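# Open the narrow cabinet's middle drawer, close all others

## Task

Pull the middle drawer of the slim three-drawer cabinet out to its full extent and leave it open; every other drawer in the room must end fully closed. No cabinet may be moved noticeably from its spot. The robot must not topple or finish leaning, or the task fails. Anything that stays right only because the robot is still holding or pushing it does not count.

## Robot and tools

ROBOT. A LinearBot: a base that can drive in any direction, a column about 1.75 m high, and a carriage that slides up and down it. lift_m sets the carriage height, from 0 to 1 m. The carriage holds two identical six-joint arms (left and right), each with a two-finger gripper. Each arm's base sits about 0.57 m + lift_m above the floor, and parts of the carriage hang roughly 0.15 m lower than that. A hand reaches about 0.78 m from its shoulder but only about 0.38 m below its arm base. The hand is about 0.16 m long and 0.1 m wide (0.14 m when open). The parked arm pose for joints 1-6 is 0, 0.05, 0.05, 1.45, 0, 0. With both arms parked the robot is about 0.95 m wide and 0.7 m long. The wheel motors are weak (2 N m), so pushing stops them easily.

CAMERAS. carriage_camera is fixed to the carriage and looks forward, tilted about 20 degrees down. left_wrist_camera and right_wrist_camera look out past the fingertips.

FRAMES. The base frame sits on the floor under the base centre: x forward, y left, z up. left_hand and right_hand are the midpoints between each hand's pads, given in this frame. quat_wxyz maps the base axes onto the hand axes: hand z runs along the fingers and the fingers open along hand y. A hand pointing straight up with joints 1, 5 and 6 at 0 reads (1, 0, 0, 0). The odometry frame is the base frame where the scene began. base_odometry counts wheel turns, so any slip shows up as motion. Its heading runs from -3.142 to 3.142, positive to the left.

execute_actions(actions, cameras). actions is a list holding one action or none; an empty list only reports state and images. An action may contain "base", "joints", or both, and they start together.
- base holds exactly one relative command, an offset from where the base last measured itself: translate_m is metres forward (+) or back, -2 to 2; strafe_m is metres left (+) or right, -2 to 2; rotate_rad is radians counter-clockwise (+), -6.3 to 6.3.
- joints is one flat dictionary for both arms, keyed by joint name, with absolute targets. lift_m: 0 to 1 m. For each arm, prefix left_ or right_: joint1_rad -2.617 to 3.054 (turns the arm about vertical, 0 forward, + to the left); joint2_rad 0 to 3.141 (shoulder: 0 upper arm level pointing back, 1.57 upright, 3.14 level pointing forward); joint3_rad 0 to 3.141 (elbow: 0 folded, 3.14 straight); joint4_rad -1.57 to 1.57 (wrist pitch, + lifts the fingertips); joint5_rad -1.57 to 1.57 (wrist yaw, + swings the tips to the RIGHT); joint6_rad -2.094 to 2.094 (roll about the finger axis, + clockwise seen from the forearm); gripper_m 0 to 0.093 (gap between the pads in metres).
- Tolerances for "done": lift ±0.004; joints 1 and 5 and 6 ±0.02; joints 2 and 3 ±0.055; joint 4 ±0.04; gripper ±0.004.
- Joints left out of an action may keep pushing toward older targets, and the status will not show it. An unknown key or an out-of-range value rejects the whole call, and nothing moves. One action lasts at most 15 s. Arm joints 1-3 move at up to 1.8 rad/s and joints 4-6 at up to 2.7 rad/s.
- cameras picks which images come back: carriage_camera, left_wrist_camera, right_wrist_camera, or all. If omitted or null you get all; [] gives none. The pictures line lists the order of the images.

wait(seconds): 0 to 10 s with no new command, then it returns state and images.
zoom_image(camera, region): gives a closer view of the latest full image from one camera. region is [x0, y0, x1, y1] in pixels, with the origin at top-left, and may be at most 504×504.
read_manual(section): returns only the licence texts.
finished_scene(scene): ends the current scene (pass its number) and cannot be undone. The goal must already hold without the robot's help.

RESULTS. base_status and joint_status report how each commanded motion ended.
- done: target reached. For the base it only means the wheels turned the commanded amount.
- off_target: came to rest short of the target and may still be pushing. A gripper that is holding something usually shows this.
- contact_stop or time_out: the old target is dropped and the joint or base holds where it stopped.
- "joint command not followed" or not_followed: a self-collision check blocked that arm's targets. The robot may retry them until they become valid. To untangle, move only the blocked arm clear first, then the other arm in a later call.
- on_its_own: what happened without a command; "held at" gives a target, not a position.
- motor_effort: percent of the maximum, + toward higher joint values, with the peak in brackets. It is noisy and biased.
- If lift effort keeps dropping while lowering, a hand is resting on something.
- If drive_wheels stays high at rest, the base is still pressing on something.
- Motor temperatures are listed per arm in joint order. MOTOR HOT appears from 75 °C. OVER-TEMPERATURE FAULT at 90 °C pauses that arm. At 100 °C the arm goes limp and drops. limit_stop_at_motor_heat means you must resend that target. Stretched-out arms heat up quickly.
- ARM HIT means an arm struck the robot itself.

CAUTIONS. A contact stop comes after the impact, and the base can roll up to about 0.3 m more after an arm touches something. Arms and grippers have no contact stop: they keep pressing and spring to their target once free. After a stop, back off about 0.2 m the way you came (or turn back), and repeat if needed. The column can hit a table edge the base slides under, and backing into one can topple the robot. Tipping gets worse with the carriage high, arms reaching out, loads, pulling, or sudden stops. No reading reports tilt; only the images show it. Never let the two arms collide or press against each other. Hand readings drift at long reach. Pull drawers gently, avoid slamming them, and do not shove cabinets.

Each tool is called after "Call:" as name(argument=value, ...) on one line, values as JSON.

## Session

Call:
execute_actions(actions=[])

Scene clock: 0.00 s.
Motor temperatures (°C, as the motors report them): left_arm=[31 32 31 34 31 33] | right_arm=[30 31 31 31 33 32]
base_odometry: x=+0.000 y=+0.000 heading=+0.000 (m, m, rad; odometry frame)
base_status: not commanded
joint_positions: lift_m=+0.297 left_joint1_rad=+0.001 left_joint2_rad=+0.046 left_joint3_rad=+0.033 left_joint4_rad=+1.457 left_joint5_rad=+0.022 left_joint6_rad=-0.040 left_gripper_m=+0.094 right_joint1_rad=+0.007 right_joint2_rad=+0.051 right_joint3_rad=+0.046 right_joint4_rad=+1.447 right_joint5_rad=-0.031 right_joint6_rad=-0.011 right_gripper_m=+0.094
joint_status: not commanded
motor_effort: lift_m=+15 drive_wheels=+0 (%)
left_hand: x=+0.3021 y=+0.3151 z=+1.3113 quat_wxyz=(+0.998, +0.010, +0.064, -0.020) (m; base frame)
right_hand: x=+0.3021 y=-0.3133 z=+1.3145 quat_wxyz=(+0.998, -0.016, +0.064, -0.001) (m; base frame)
pictures: carriage_camera, left_wrist_camera, right_wrist_camera
Images, in order (width x height): carriage_camera 504x504, left_wrist_camera 504x504, right_wrist_camera 504x504.

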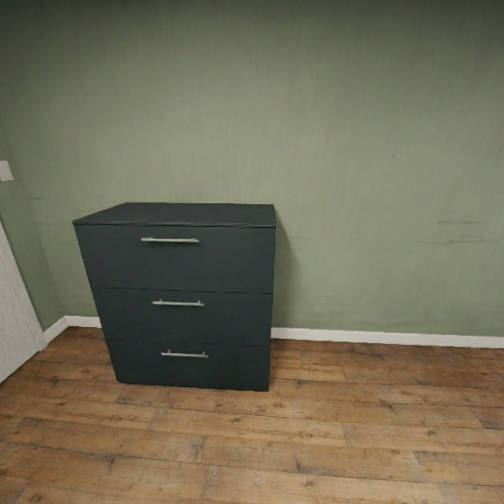

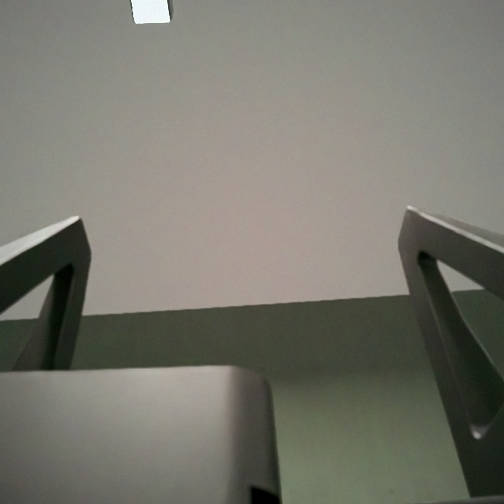

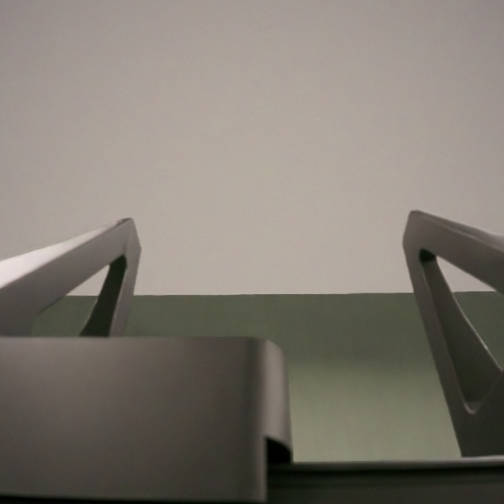

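Call:
execute_actions(actions=[{"joints":{"left_joint4_rad":0,"left_joint5_rad":-1.3,"right_joint4_rad":0,"right_joint5_rad":1.3,"left_joint1_rad":0.3,"right_joint1_rad":-0.3}}])

Scene clock: 7.13 s.
Motor temperatures (°C, as the motors report them): left_arm=[31 32 32 34 31 33] | right_arm=[30 32 33 31 33 32]
base_odometry: x=+0.000 y=+0.000 heading=+0.000 (m, m, rad; odometry frame)
base_status: not commanded
joint_positions: lift_m=+0.297 left_joint1_rad=+0.291 left_joint2_rad=+0.046 left_joint3_rad=+0.033 left_joint4_rad=+0.011 left_joint5_rad=-1.294 left_joint6_rad=-0.040 left_gripper_m=+0.094 right_joint1_rad=-0.294 right_joint2_rad=+0.051 right_joint3_rad=+0.046 right_joint4_rad=+0.003 right_joint5_rad=+1.292 right_joint6_rad=-0.011 right_gripper_m=+0.094
joint_status: all done
motor_effort: lift_m=+17(15) drive_wheels=+1(1) (%)
left_hand: x=+0.3395 y=+0.5125 z=+1.0672 quat_wxyz=(+0.506, -0.513, +0.487, +0.494) (m; base frame)
right_hand: x=+0.3387 y=-0.5126 z=+1.0704 quat_wxyz=(+0.493, +0.501, +0.500, -0.507) (m; base frame)
pictures: carriage_camera, left_wrist_camera, right_wrist_camera
Images, in order (width x height): carriage_camera 504x504, left_wrist_camera 504x504, right_wrist_camera 504x504.

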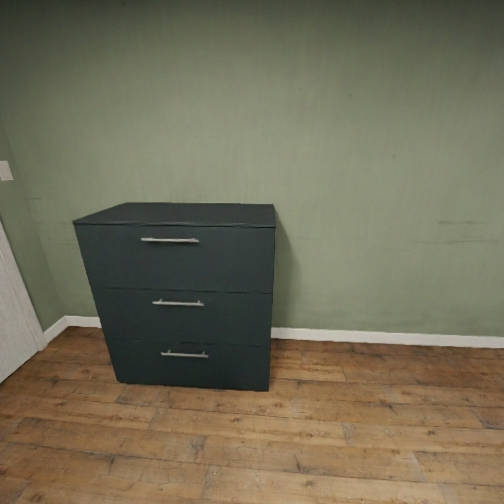

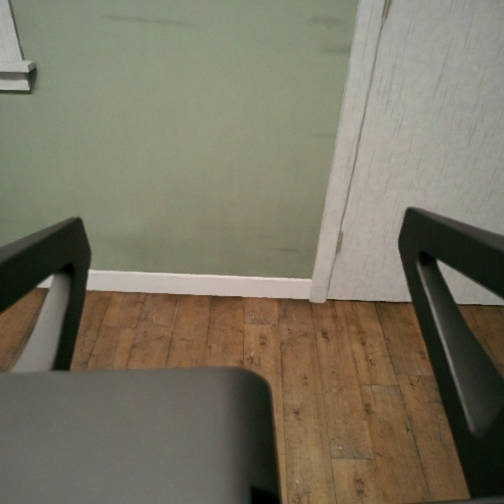

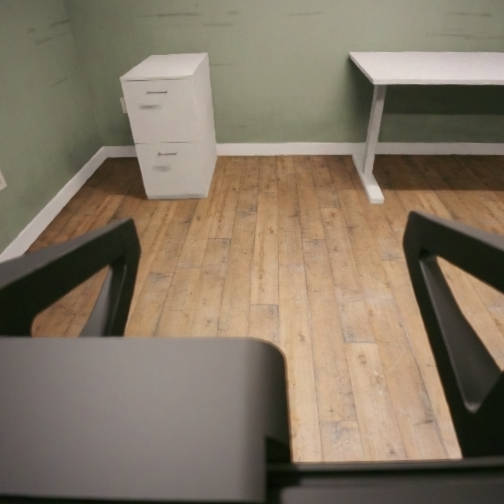

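Call:
execute_actions(actions=[{"base":{"rotate_rad":-1.8}}])

Scene clock: 12.63 s.
Motor temperatures (°C, as the motors report them): left_arm=[31 32 33 36 31 33] | right_arm=[30 32 34 32 33 32]
base_odometry: x=+0.000 y=+0.000 heading=-1.799 (m, m, rad; odometry frame)
base_status: done
joint_positions: lift_m=+0.297 left_joint1_rad=+0.291 left_joint2_rad=+0.046 left_joint3_rad=+0.033 left_joint4_rad=+0.011 left_joint5_rad=-1.294 left_joint6_rad=-0.040 left_gripper_m=+0.094 right_joint1_rad=-0.294 right_joint2_rad=+0.051 right_joint3_rad=+0.046 right_joint4_rad=+0.003 right_joint5_rad=+1.292 right_joint6_rad=-0.011 right_gripper_m=+0.094
joint_status: not commanded
motor_effort: lift_m=+15(16) drive_wheels=+11(31) (%)
left_hand: x=+0.3393 y=+0.5125 z=+1.0672 quat_wxyz=(+0.506, -0.513, +0.487, +0.494) (m; base frame)
right_hand: x=+0.3387 y=-0.5126 z=+1.0704 quat_wxyz=(+0.493, +0.501, +0.500, -0.507) (m; base frame)
pictures: carriage_camera, left_wrist_camera, right_wrist_camera
Images, in order (width x height): carriage_camera 504x504, left_wrist_camera 504x504, right_wrist_camera 504x504.

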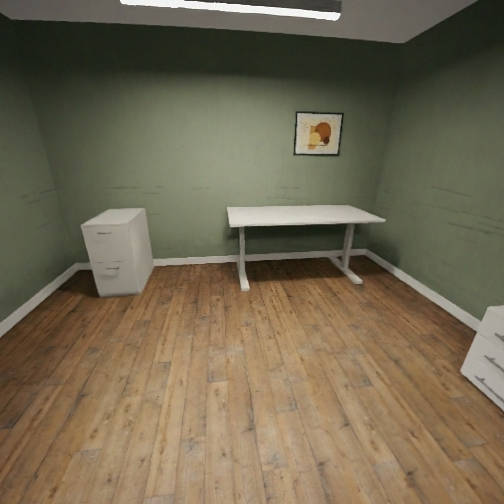

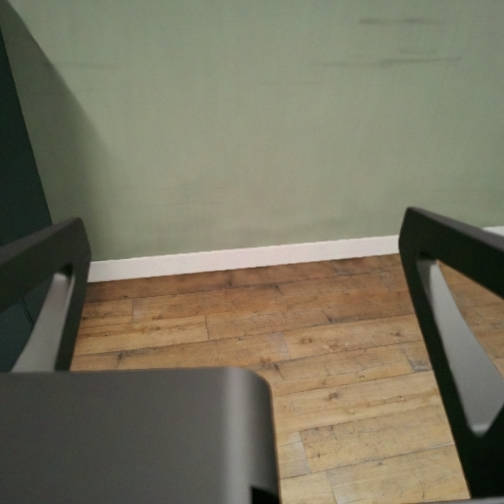

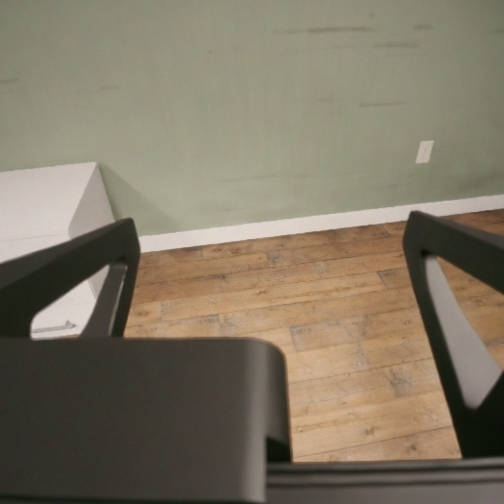

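Call:
zoom_image(camera="carriage_camera", region=[60, 190, 180, 310])

Call:
execute_actions(actions=[{"base":{"rotate_rad":-1.4},"joints":{"lift_m":0.0}}])

Region (60, 190, 180, 310) of carriage_camera's 504x504 image, scaled by 4.200, with more detail than that image has.

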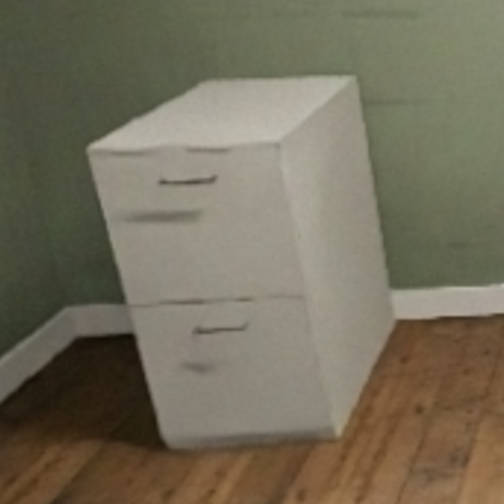

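Scene clock: 20.03 s.
Motor temperatures (°C, as the motors report them): left_arm=[31 33 35 37 31 33] | right_arm=[30 32 35 33 33 32]
base_odometry: x=+0.000 y=+0.000 heading=+3.085 (m, m, rad; odometry frame)
base_status: done
joint_positions: lift_m=+0.000 left_joint1_rad=+0.291 left_joint2_rad=+0.046 left_joint3_rad=+0.033 left_joint4_rad=+0.003 left_joint5_rad=-1.296 left_joint6_rad=-0.040 left_gripper_m=+0.094 right_joint1_rad=-0.294 right_joint2_rad=+0.051 right_joint3_rad=+0.046 right_joint4_rad=-0.007 right_joint5_rad=+1.294 right_joint6_rad=-0.011 right_gripper_m=+0.094
joint_status: all done
motor_effort: lift_m=+15(18) drive_wheels=+10(30) (%)
left_hand: x=+0.3390 y=+0.5125 z=+0.7690 quat_wxyz=(+0.503, -0.512, +0.489, +0.496) (m; base frame)
right_hand: x=+0.3384 y=-0.5126 z=+0.7720 quat_wxyz=(+0.489, +0.499, +0.502, -0.509) (m; base frame)
pictures: carriage_camera, left_wrist_camera, right_wrist_camera
Images, in order (width x height): carriage_camera 504x504, left_wrist_camera 504x504, right_wrist_camera 504x504.

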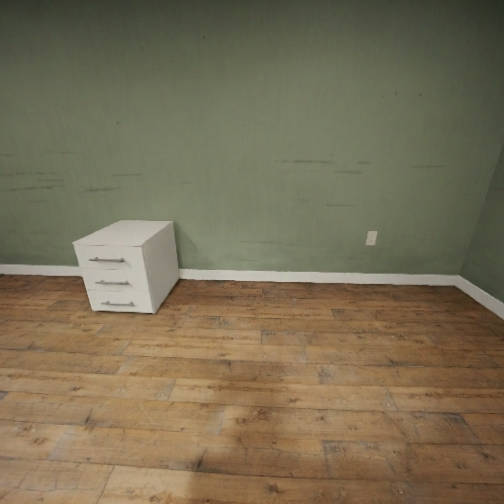

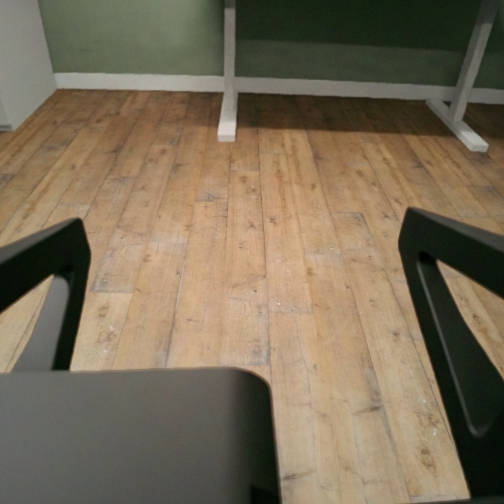

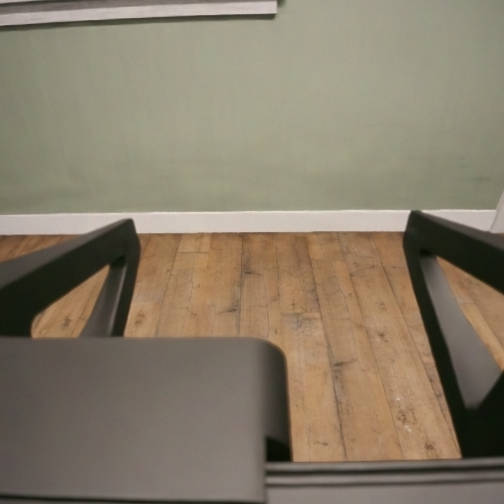

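Call:
execute_actions(actions=[{"base":{"rotate_rad":-0.057},"joints":{"left_joint1_rad":0,"left_joint5_rad":0,"left_joint6_rad":1.57,"right_joint1_rad":0,"right_joint5_rad":0,"right_joint4_rad":1.45}}], cameras=[])

Call:
execute_actions(actions=[{"base":{"strafe_m":0.74},"joints":{"left_joint2_rad":1.5,"left_joint3_rad":1.34,"left_joint4_rad":0.8,"left_gripper_m":0.05}}], cameras=["carriage_camera"])

Call:
execute_actions(actions=[{"base":{"translate_m":0.55}}], cameras=["carriage_camera"])

Scene clock: 52.47 s.
Motor temperatures (°C, as the motors report them): left_arm=[31 33 39 41 31 33] | right_arm=[30 32 38 35 33 32]
base_odometry: x=+0.000 y=+0.000 heading=+3.030 (m, m, rad; odometry frame)
base_status: done
joint_positions: lift_m=+0.000 left_joint1_rad=+0.008 left_joint2_rad=+0.046 left_joint3_rad=+0.033 left_joint4_rad=+0.003 left_joint5_rad=-0.006 left_joint6_rad=+1.566 left_gripper_m=+0.094 right_joint1_rad=-0.005 right_joint2_rad=+0.051 right_joint3_rad=+0.046 right_joint4_rad=+1.443 right_joint5_rad=+0.008 right_joint6_rad=-0.011 right_gripper_m=+0.094
joint_status: all done
motor_effort: lift_m=+19(17) drive_wheels=+12(29) (%)
left_hand: x=+0.5169 y=+0.3219 z=+0.7678 quat_wxyz=(+0.495, +0.498, +0.507, +0.500) (m; base frame)
right_hand: x=+0.3031 y=-0.3203 z=+1.0172 quat_wxyz=(+0.998, +0.004, +0.066, -0.008) (m; base frame)
pictures: none
No camera images: the call's "cameras" was empty. Leave "cameras" out to get every camera's image.

Scene clock: 56.30 s.
Motor temperatures (°C, as the motors report them): left_arm=[31 33 40 41 31 33] | right_arm=[30 32 38 34 33 32]
base_odometry: x=-0.083 y=-0.735 heading=+3.029 (m, m, rad; odometry frame)
base_status: done
joint_positions: lift_m=+0.000 left_joint1_rad=+0.008 left_joint2_rad=+1.494 left_joint3_rad=+1.322 left_joint4_rad=+0.801 left_joint5_rad=-0.005 left_joint6_rad=+1.566 left_gripper_m=+0.050 right_joint1_rad=-0.005 right_joint2_rad=+0.051 right_joint3_rad=+0.046 right_joint4_rad=+1.443 right_joint5_rad=+0.008 right_joint6_rad=-0.011 right_gripper_m=+0.094
joint_status: all done
motor_effort: lift_m=+15(16) drive_wheels=-6(30) (%)
left_hand: x=+0.7192 y=+0.3234 z=+1.1265 quat_wxyz=(+0.628, +0.317, +0.324, +0.632) (m; base frame)
right_hand: x=+0.3031 y=-0.3203 z=+1.0172 quat_wxyz=(+0.998, +0.004, +0.066, -0.008) (m; base frame)
pictures: carriage_camera
Images, in order (width x height): carriage_camera 504x504.

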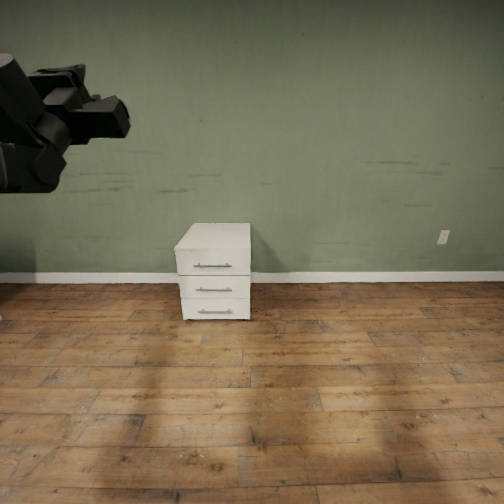

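Scene clock: 59.67 s.
Motor temperatures (°C, as the motors report them): left_arm=[31 34 40 41 31 33] | right_arm=[30 32 38 34 33 32]
base_odometry: x=-0.630 y=-0.674 heading=+3.030 (m, m, rad; odometry frame)
base_status: done
joint_positions: lift_m=+0.000 left_joint1_rad=+0.008 left_joint2_rad=+1.494 left_joint3_rad=+1.322 left_joint4_rad=+0.802 left_joint5_rad=-0.005 left_joint6_rad=+1.566 left_gripper_m=+0.050 right_joint1_rad=-0.005 right_joint2_rad=+0.051 right_joint3_rad=+0.046 right_joint4_rad=+1.446 right_joint5_rad=+0.008 right_joint6_rad=-0.011 right_gripper_m=+0.094
joint_status: not commanded
motor_effort: lift_m=+19(17) drive_wheels=-6(27) (%)
left_hand: x=+0.7191 y=+0.3230 z=+1.1266 quat_wxyz=(+0.629, +0.317, +0.324, +0.632) (m; base frame)
right_hand: x=+0.3025 y=-0.3203 z=+1.0173 quat_wxyz=(+0.998, +0.004, +0.065, -0.008) (m; base frame)
pictures: carriage_camera
Images, in order (width x height): carriage_camera 504x504.

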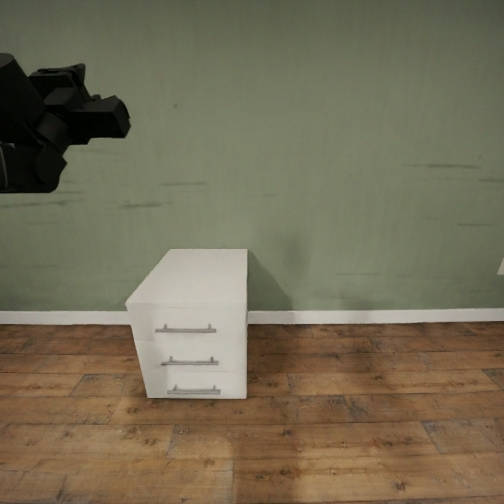

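Call:
execute_actions(actions=[{"base":{"strafe_m":-0.075},"joints":{"left_joint2_rad":3.13,"left_joint4_rad":0.8,"lift_m":0.04}}], cameras=[])

Call:
execute_actions(actions=[{"base":{"translate_m":0.17}}], cameras=["carriage_camera","left_wrist_camera"])

Scene clock: 76.67 s.
Motor temperatures (°C, as the motors report them): left_arm=[31 36 42 42 31 33] | right_arm=[30 33 38 33 33 32]
base_odometry: x=-0.622 y=-0.600 heading=+3.030 (m, m, rad; odometry frame)
base_status: done
joint_positions: lift_m=+0.040 left_joint1_rad=+0.005 left_joint2_rad=+3.125 left_joint3_rad=+1.353 left_joint4_rad=+0.796 left_joint5_rad=-0.004 left_joint6_rad=+1.566 left_gripper_m=+0.050 right_joint1_rad=-0.005 right_joint2_rad=+0.051 right_joint3_rad=+0.046 right_joint4_rad=+1.446 right_joint5_rad=+0.005 right_joint6_rad=-0.011 right_gripper_m=+0.094
joint_status: all done
motor_effort: lift_m=+16(19) drive_wheels=-2(28) (%)
left_hand: x=+0.7005 y=+0.3217 z=+0.2901 quat_wxyz=(+0.206, +0.672, +0.680, +0.209) (m; base frame)
right_hand: x=+0.3023 y=-0.3199 z=+1.0574 quat_wxyz=(+0.998, +0.002, +0.065, -0.008) (m; base frame)
pictures: none
No camera images: the call's "cameras" was empty. Leave "cameras" out to get every camera's image.

Scene clock: 78.70 s.
Motor temperatures (°C, as the motors report them): left_arm=[31 37 42 42 31 33] | right_arm=[30 33 38 33 33 32]
base_odometry: x=-0.791 y=-0.580 heading=+3.029 (m, m, rad; odometry frame)
base_status: done
joint_positions: lift_m=+0.040 left_joint1_rad=+0.005 left_joint2_rad=+3.125 left_joint3_rad=+1.353 left_joint4_rad=+0.798 left_joint5_rad=-0.004 left_joint6_rad=+1.566 left_gripper_m=+0.050 right_joint1_rad=-0.005 right_joint2_rad=+0.051 right_joint3_rad=+0.046 right_joint4_rad=+1.446 right_joint5_rad=+0.005 right_joint6_rad=-0.011 right_gripper_m=+0.094
joint_status: not commanded
motor_effort: lift_m=+12(22) drive_wheels=-5(25) (%)
left_hand: x=+0.7009 y=+0.3217 z=+0.2903 quat_wxyz=(+0.206, +0.672, +0.680, +0.209) (m; base frame)
right_hand: x=+0.3023 y=-0.3199 z=+1.0574 quat_wxyz=(+0.998, +0.002, +0.065, -0.008) (m; base frame)
pictures: carriage_camera, left_wrist_camera
Images, in order (width x height): carriage_camera 504x504, left_wrist_camera 504x504.

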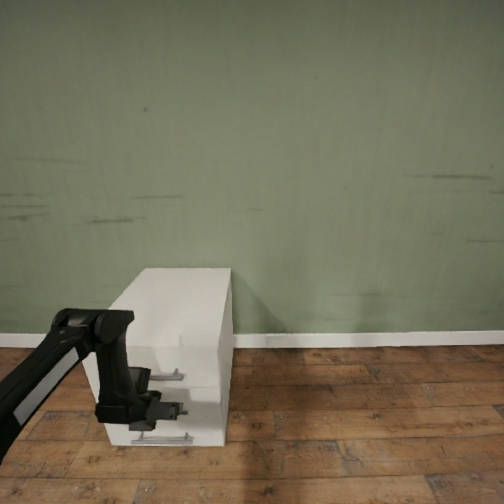

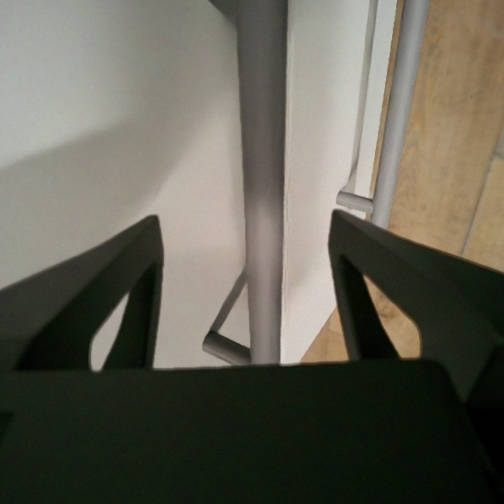

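Call:
execute_actions(actions=[{"base":{"translate_m":0.01},"joints":{"lift_m":0.016}}], cameras=["carriage_camera","left_wrist_camera"])

Scene clock: 92.00 s.
Motor temperatures (°C, as the motors report them): left_arm=[31 43 40 42 31 33] | right_arm=[30 33 38 32 33 32]
base_odometry: x=-0.801 y=-0.579 heading=+3.029 (m, m, rad; odometry frame)
base_status: done
joint_positions: lift_m=+0.016 left_joint1_rad=+0.005 left_joint2_rad=+3.126 left_joint3_rad=+1.352 left_joint4_rad=+0.800 left_joint5_rad=-0.003 left_joint6_rad=+1.566 left_gripper_m=+0.050 right_joint1_rad=-0.005 right_joint2_rad=+0.051 right_joint3_rad=+0.046 right_joint4_rad=+1.448 right_joint5_rad=+0.005 right_joint6_rad=-0.011 right_gripper_m=+0.094
joint_status: all done
motor_effort: lift_m=+18(14) drive_wheels=-5(30) (%)
left_hand: x=+0.7005 y=+0.3214 z=+0.2659 quat_wxyz=(+0.207, +0.672, +0.679, +0.209) (m; base frame)
right_hand: x=+0.3020 y=-0.3199 z=+1.0333 quat_wxyz=(+0.998, +0.002, +0.064, -0.008) (m; base frame)
pictures: carriage_camera, left_wrist_camera
Images, in order (width x height): carriage_camera 504x504, left_wrist_camera 504x504.

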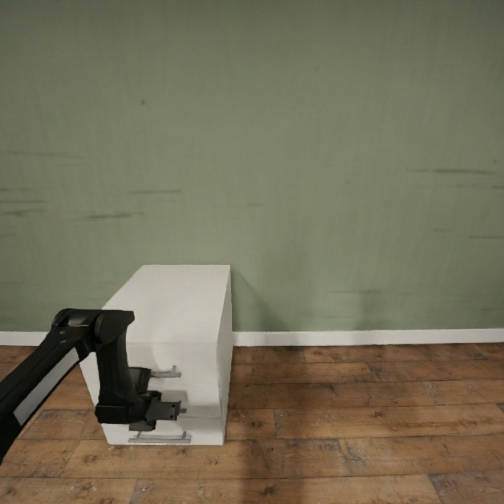

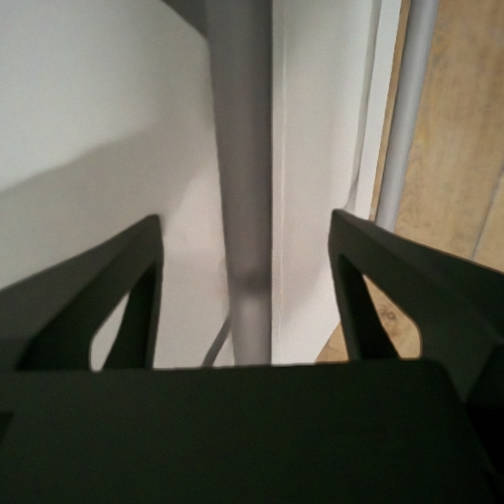

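Call:
execute_actions(actions=[{"base":{"translate_m":0.006},"joints":{"lift_m":0.006,"left_gripper_m":0.03}}], cameras=["left_wrist_camera"])

Call:
execute_actions(actions=[{"joints":{"left_gripper_m":0.0}}], cameras=["left_wrist_camera"])

Scene clock: 97.50 s.
Motor temperatures (°C, as the motors report them): left_arm=[31 44 39 42 31 33] | right_arm=[30 33 38 32 33 32]
base_odometry: x=-0.807 y=-0.578 heading=+3.028 (m, m, rad; odometry frame)
base_status: done
joint_positions: lift_m=+0.006 left_joint1_rad=+0.005 left_joint2_rad=+3.126 left_joint3_rad=+1.337 left_joint4_rad=+0.845 left_joint5_rad=-0.003 left_joint6_rad=+1.566 left_gripper_m=+0.030 right_joint1_rad=-0.005 right_joint2_rad=+0.051 right_joint3_rad=+0.046 right_joint4_rad=+1.449 right_joint5_rad=+0.005 right_joint6_rad=-0.011 right_gripper_m=+0.094
joint_status: all done
motor_effort: lift_m=+14(12) drive_wheels=-3(31) (%)
left_hand: x=+0.7030 y=+0.3213 z=+0.2604 quat_wxyz=(+0.217, +0.669, +0.676, +0.219) (m; base frame)
right_hand: x=+0.3017 y=-0.3199 z=+1.0235 quat_wxyz=(+0.998, +0.002, +0.063, -0.008) (m; base frame)
pictures: left_wrist_camera
Images, in order (width x height): left_wrist_camera 504x504.

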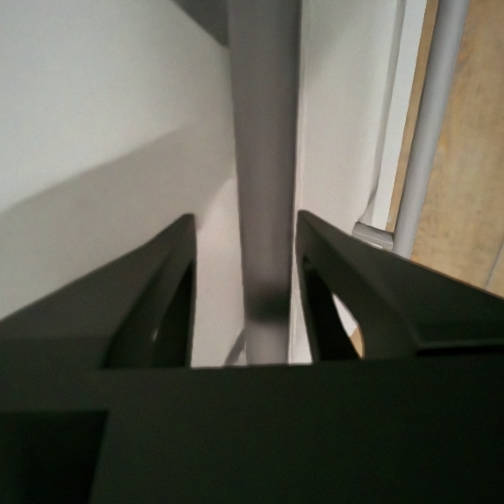

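Scene clock: 98.03 s.
Motor temperatures (°C, as the motors report them): left_arm=[31 45 39 42 31 33] | right_arm=[30 33 39 32 33 32]
base_odometry: x=-0.807 y=-0.578 heading=+3.028 (m, m, rad; odometry frame)
base_status: not commanded
joint_positions: lift_m=+0.006 left_joint1_rad=+0.005 left_joint2_rad=+3.126 left_joint3_rad=+1.331 left_joint4_rad=+0.843 left_joint5_rad=-0.002 left_joint6_rad=+1.556 left_gripper_m=+0.011 right_joint1_rad=-0.005 right_joint2_rad=+0.051 right_joint3_rad=+0.046 right_joint4_rad=+1.449 right_joint5_rad=+0.005 right_joint6_rad=-0.011 right_gripper_m=+0.094
joint_status: left_gripper_m off_target (ended at +0.011, target +0.000)
motor_effort: lift_m=+16(15) drive_wheels=+4(5) (%)
left_hand: x=+0.6999 y=+0.3212 z=+0.2591 quat_wxyz=(+0.216, +0.667, +0.680, +0.215) (m; base frame)
right_hand: x=+0.3017 y=-0.3198 z=+1.0235 quat_wxyz=(+0.998, +0.002, +0.063, -0.008) (m; base frame)
pictures: left_wrist_camera
Images, in order (width x height): left_wrist_camera 504x504.

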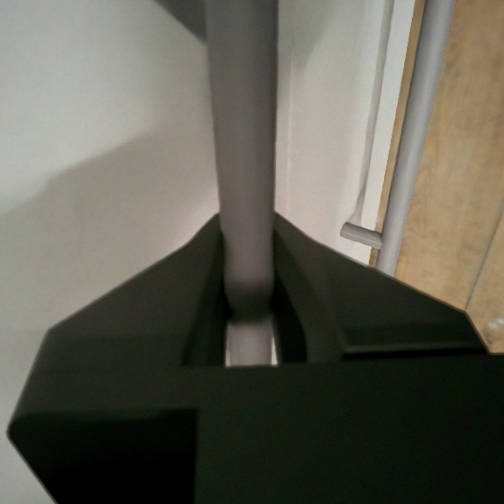

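Call:
execute_actions(actions=[{"base":{"translate_m":-0.24},"joints":{"lift_m":0.012}}], cameras=["carriage_camera","left_wrist_camera"])

Scene clock: 103.20 s.
Motor temperatures (°C, as the motors report them): left_arm=[31 46 38 42 31 33] | right_arm=[30 33 39 32 33 32]
base_odometry: x=-0.568 y=-0.605 heading=+3.028 (m, m, rad; odometry frame)
base_status: done
joint_positions: lift_m=+0.012 left_joint1_rad=-0.007 left_joint2_rad=+3.135 left_joint3_rad=+1.352 left_joint4_rad=+0.799 left_joint5_rad=+0.029 left_joint6_rad=+1.549 left_gripper_m=+0.011 right_joint1_rad=-0.005 right_joint2_rad=+0.051 right_joint3_rad=+0.046 right_joint4_rad=+1.448 right_joint5_rad=+0.005 right_joint6_rad=-0.011 right_gripper_m=+0.094
joint_status: all done
motor_effort: lift_m=+16(20) drive_wheels=+4(36) (%)
left_hand: x=+0.6960 y=+0.3108 z=+0.2581 quat_wxyz=(+0.217, +0.675, +0.679, +0.192) (m; base frame)
right_hand: x=+0.3018 y=-0.3198 z=+1.0293 quat_wxyz=(+0.998, +0.002, +0.064, -0.008) (m; base frame)
pictures: carriage_camera, left_wrist_camera
Images, in order (width x height): carriage_camera 504x504, left_wrist_camera 504x504.

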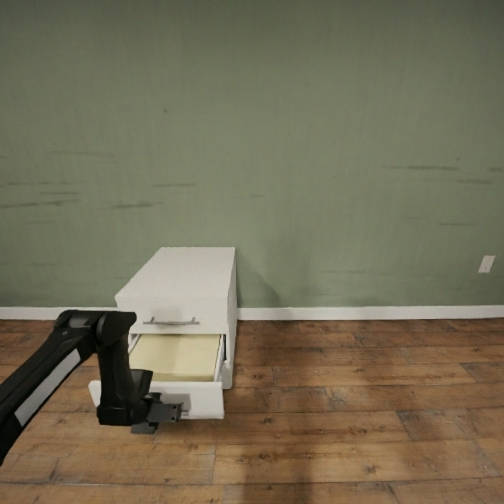

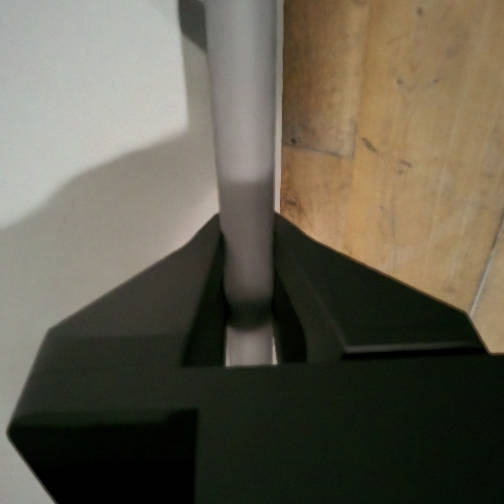

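Call:
execute_actions(actions=[{"base":{"translate_m":-0.07},"joints":{"left_joint1_rad":-0.03}}], cameras=["carriage_camera"])

Scene clock: 106.43 s.
Motor temperatures (°C, as the motors report them): left_arm=[31 47 38 42 31 33] | right_arm=[30 33 39 32 33 32]
base_odometry: x=-0.499 y=-0.613 heading=+3.027 (m, m, rad; odometry frame)
base_status: done
joint_positions: lift_m=+0.012 left_joint1_rad=-0.019 left_joint2_rad=+3.135 left_joint3_rad=+1.348 left_joint4_rad=+0.803 left_joint5_rad=+0.007 left_joint6_rad=+1.542 left_gripper_m=+0.011 right_joint1_rad=-0.005 right_joint2_rad=+0.051 right_joint3_rad=+0.046 right_joint4_rad=+1.448 right_joint5_rad=+0.005 right_joint6_rad=-0.011 right_gripper_m=+0.094
joint_status: all done
motor_effort: lift_m=+19(16) drive_wheels=-6(24) (%)
left_hand: x=+0.6949 y=+0.3093 z=+0.2580 quat_wxyz=(+0.212, +0.674, +0.679, +0.197) (m; base frame)
right_hand: x=+0.3018 y=-0.3198 z=+1.0293 quat_wxyz=(+0.998, +0.002, +0.064, -0.008) (m; base frame)
pictures: carriage_camera
Images, in order (width x height): carriage_camera 504x504.

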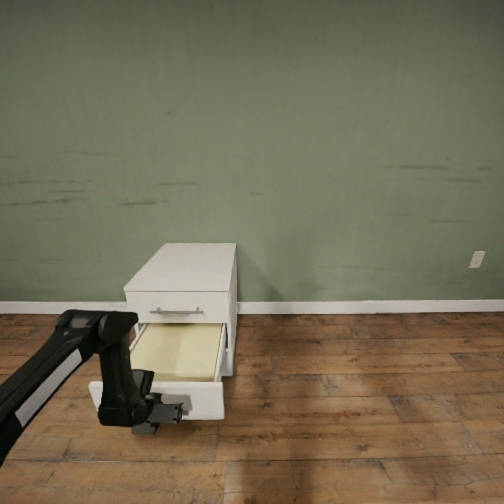

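Call:
execute_actions(actions=[{"base":{"translate_m":-0.05}}], cameras=["carriage_camera"])

Scene clock: 111.70 s.
Motor temperatures (°C, as the motors report them): left_arm=[31 49 38 43 31 33] | right_arm=[30 33 39 32 33 32]
base_odometry: x=-0.449 y=-0.619 heading=+3.026 (m, m, rad; odometry frame)
base_status: done
joint_positions: lift_m=+0.012 left_joint1_rad=-0.021 left_joint2_rad=+3.144 left_joint3_rad=+1.384 left_joint4_rad=+0.804 left_joint5_rad=+0.003 left_joint6_rad=+1.540 left_gripper_m=+0.011 right_joint1_rad=-0.005 right_joint2_rad=+0.051 right_joint3_rad=+0.046 right_joint4_rad=+1.449 right_joint5_rad=+0.005 right_joint6_rad=-0.011 right_gripper_m=+0.094
joint_status: not commanded
motor_effort: lift_m=+21(21) drive_wheels=+11(31) (%)
left_hand: x=+0.7076 y=+0.3089 z=+0.2597 quat_wxyz=(+0.221, +0.671, +0.677, +0.207) (m; base frame)
right_hand: x=+0.3016 y=-0.3197 z=+1.0291 quat_wxyz=(+0.998, +0.002, +0.063, -0.008) (m; base frame)
pictures: carriage_camera
Images, in order (width x height): carriage_camera 504x504.

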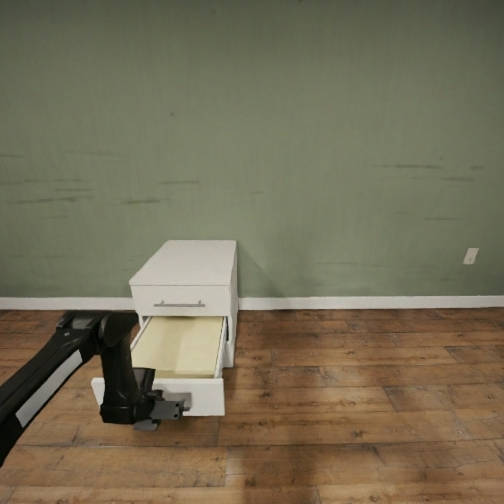

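Call:
execute_actions(actions=[{"base":{"translate_m":-0.015}}], cameras=["carriage_camera"])

Scene clock: 115.77 s.
Motor temperatures (°C, as the motors report them): left_arm=[31 50 37 43 31 33] | right_arm=[30 33 39 32 33 32]
base_odometry: x=-0.435 y=-0.620 heading=+3.026 (m, m, rad; odometry frame)
base_status: done
joint_positions: lift_m=+0.012 left_joint1_rad=-0.021 left_joint2_rad=+3.145 left_joint3_rad=+1.401 left_joint4_rad=+0.788 left_joint5_rad=-0.006 left_joint6_rad=+1.539 left_gripper_m=+0.011 right_joint1_rad=-0.005 right_joint2_rad=+0.051 right_joint3_rad=+0.046 right_joint4_rad=+1.449 right_joint5_rad=+0.005 right_joint6_rad=-0.011 right_gripper_m=+0.094
joint_status: not commanded
motor_effort: lift_m=+21(16) drive_wheels=+11(42) (%)
left_hand: x=+0.7115 y=+0.3103 z=+0.2594 quat_wxyz=(+0.218, +0.670, +0.678, +0.210) (m; base frame)
right_hand: x=+0.3016 y=-0.3197 z=+1.0290 quat_wxyz=(+0.998, +0.002, +0.063, -0.008) (m; base frame)
pictures: carriage_camera
Images, in order (width x height): carriage_camera 504x504.

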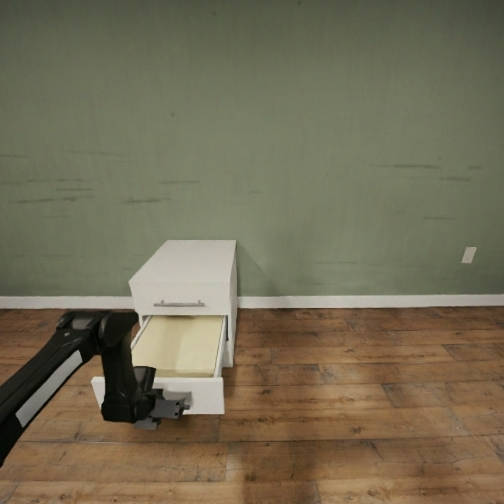

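Call:
execute_actions(actions=[{"joints":{"left_gripper_m":0.04}}], cameras=["left_wrist_camera"])

Scene clock: 119.73 s.
Motor temperatures (°C, as the motors report them): left_arm=[31 52 37 43 31 33] | right_arm=[30 34 39 32 33 32]
base_odometry: x=-0.434 y=-0.620 heading=+3.026 (m, m, rad; odometry frame)
base_status: not commanded
joint_positions: lift_m=+0.012 left_joint1_rad=-0.021 left_joint2_rad=+3.136 left_joint3_rad=+1.356 left_joint4_rad=+0.797 left_joint5_rad=-0.006 left_joint6_rad=+1.564 left_gripper_m=+0.040 right_joint1_rad=-0.005 right_joint2_rad=+0.051 right_joint3_rad=+0.046 right_joint4_rad=+1.449 right_joint5_rad=+0.005 right_joint6_rad=-0.011 right_gripper_m=+0.094
joint_status: all done
motor_effort: lift_m=+19(20) drive_wheels=+4(11) (%)
left_hand: x=+0.6973 y=+0.3106 z=+0.2581 quat_wxyz=(+0.206, +0.681, +0.672, +0.204) (m; base frame)
right_hand: x=+0.3016 y=-0.3197 z=+1.0293 quat_wxyz=(+0.998, +0.002, +0.063, -0.008) (m; base frame)
pictures: left_wrist_camera
Images, in order (width x height): left_wrist_camera 504x504.

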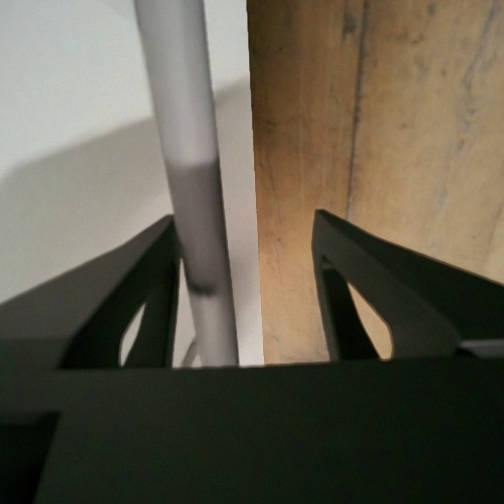

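Call:
execute_actions(actions=[{"joints":{"lift_m":0.045}}], cameras=["left_wrist_camera"])

Call:
execute_actions(actions=[{"base":{"translate_m":-0.08}}], cameras=["carriage_camera","left_wrist_camera"])

Scene clock: 124.50 s.
Motor temperatures (°C, as the motors report them): left_arm=[31 52 37 43 31 33] | right_arm=[30 34 39 32 33 32]
base_odometry: x=-0.434 y=-0.620 heading=+3.026 (m, m, rad; odometry frame)
base_status: not commanded
joint_positions: lift_m=+0.045 left_joint1_rad=-0.021 left_joint2_rad=+3.128 left_joint3_rad=+1.356 left_joint4_rad=+0.805 left_joint5_rad=-0.005 left_joint6_rad=+1.565 left_gripper_m=+0.040 right_joint1_rad=-0.005 right_joint2_rad=+0.051 right_joint3_rad=+0.046 right_joint4_rad=+1.449 right_joint5_rad=+0.005 right_joint6_rad=-0.011 right_gripper_m=+0.094
joint_status: all done
motor_effort: lift_m=+13(18) drive_wheels=+4(4) (%)
left_hand: x=+0.7022 y=+0.3105 z=+0.2956 quat_wxyz=(+0.211, +0.680, +0.670, +0.209) (m; base frame)
right_hand: x=+0.3016 y=-0.3197 z=+1.0625 quat_wxyz=(+0.998, +0.002, +0.063, -0.008) (m; base frame)
pictures: left_wrist_camera
Images, in order (width x height): left_wrist_camera 504x504.

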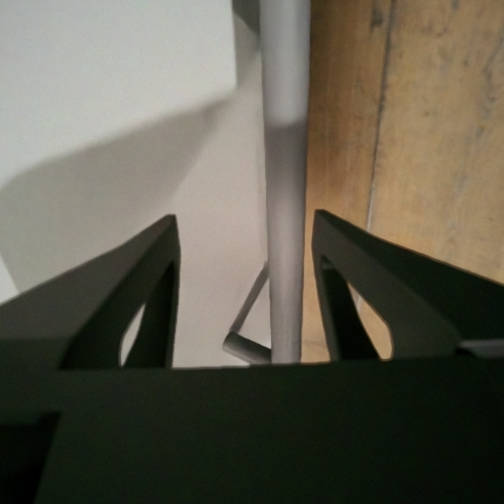

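Scene clock: 125.90 s.
Motor temperatures (°C, as the motors report them): left_arm=[31 53 36 43 31 33] | right_arm=[30 34 39 32 33 32]
base_odometry: x=-0.355 y=-0.629 heading=+3.025 (m, m, rad; odometry frame)
base_status: done
joint_positions: lift_m=+0.045 left_joint1_rad=-0.022 left_joint2_rad=+3.128 left_joint3_rad=+1.356 left_joint4_rad=+0.805 left_joint5_rad=-0.005 left_joint6_rad=+1.565 left_gripper_m=+0.040 right_joint1_rad=-0.005 right_joint2_rad=+0.051 right_joint3_rad=+0.046 right_joint4_rad=+1.449 right_joint5_rad=+0.005 right_joint6_rad=-0.011 right_gripper_m=+0.094
joint_status: not commanded
motor_effort: lift_m=+16(16) drive_wheels=-6(29) (%)
left_hand: x=+0.7022 y=+0.3101 z=+0.2956 quat_wxyz=(+0.211, +0.680, +0.670, +0.209) (m; base frame)
right_hand: x=+0.3016 y=-0.3197 z=+1.0625 quat_wxyz=(+0.998, +0.002, +0.063, -0.008) (m; base frame)
pictures: carriage_camera, left_wrist_camera
Images, in order (width x height): carriage_camera 504x504, left_wrist_camera 504x504.

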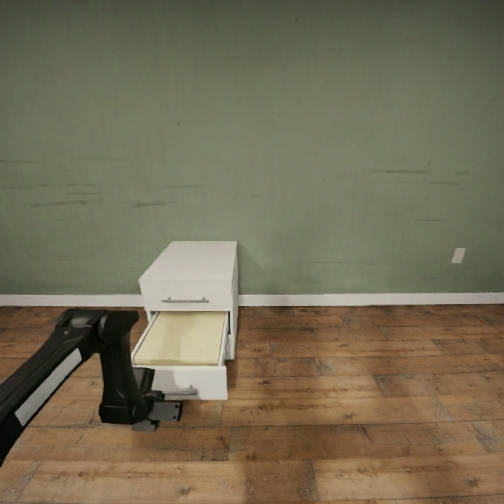

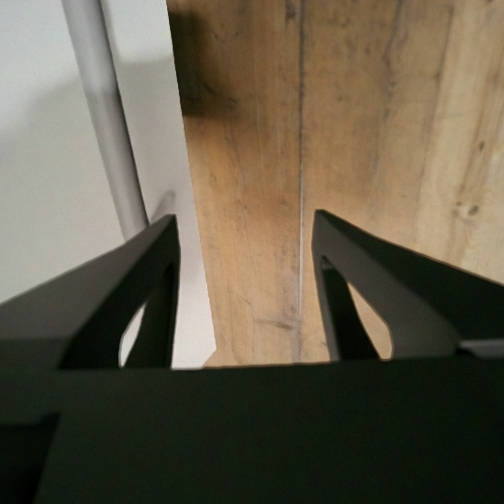

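Call:
zoom_image(camera="carriage_camera", region=[120, 230, 270, 410])

Region (120, 230, 270, 410) of carriage_camera's 504x504 image, scaled by 2.800, with more detail than that image has.

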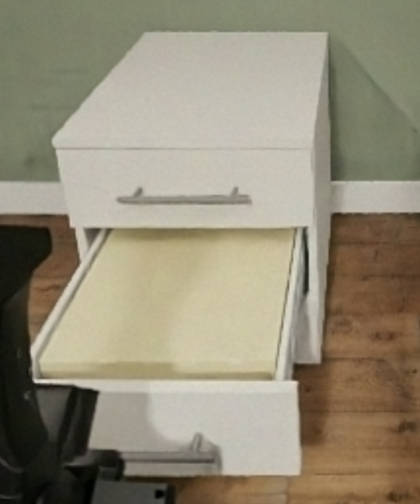

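Call:
finished_scene(scene=1)

The scene is finished: the task was done.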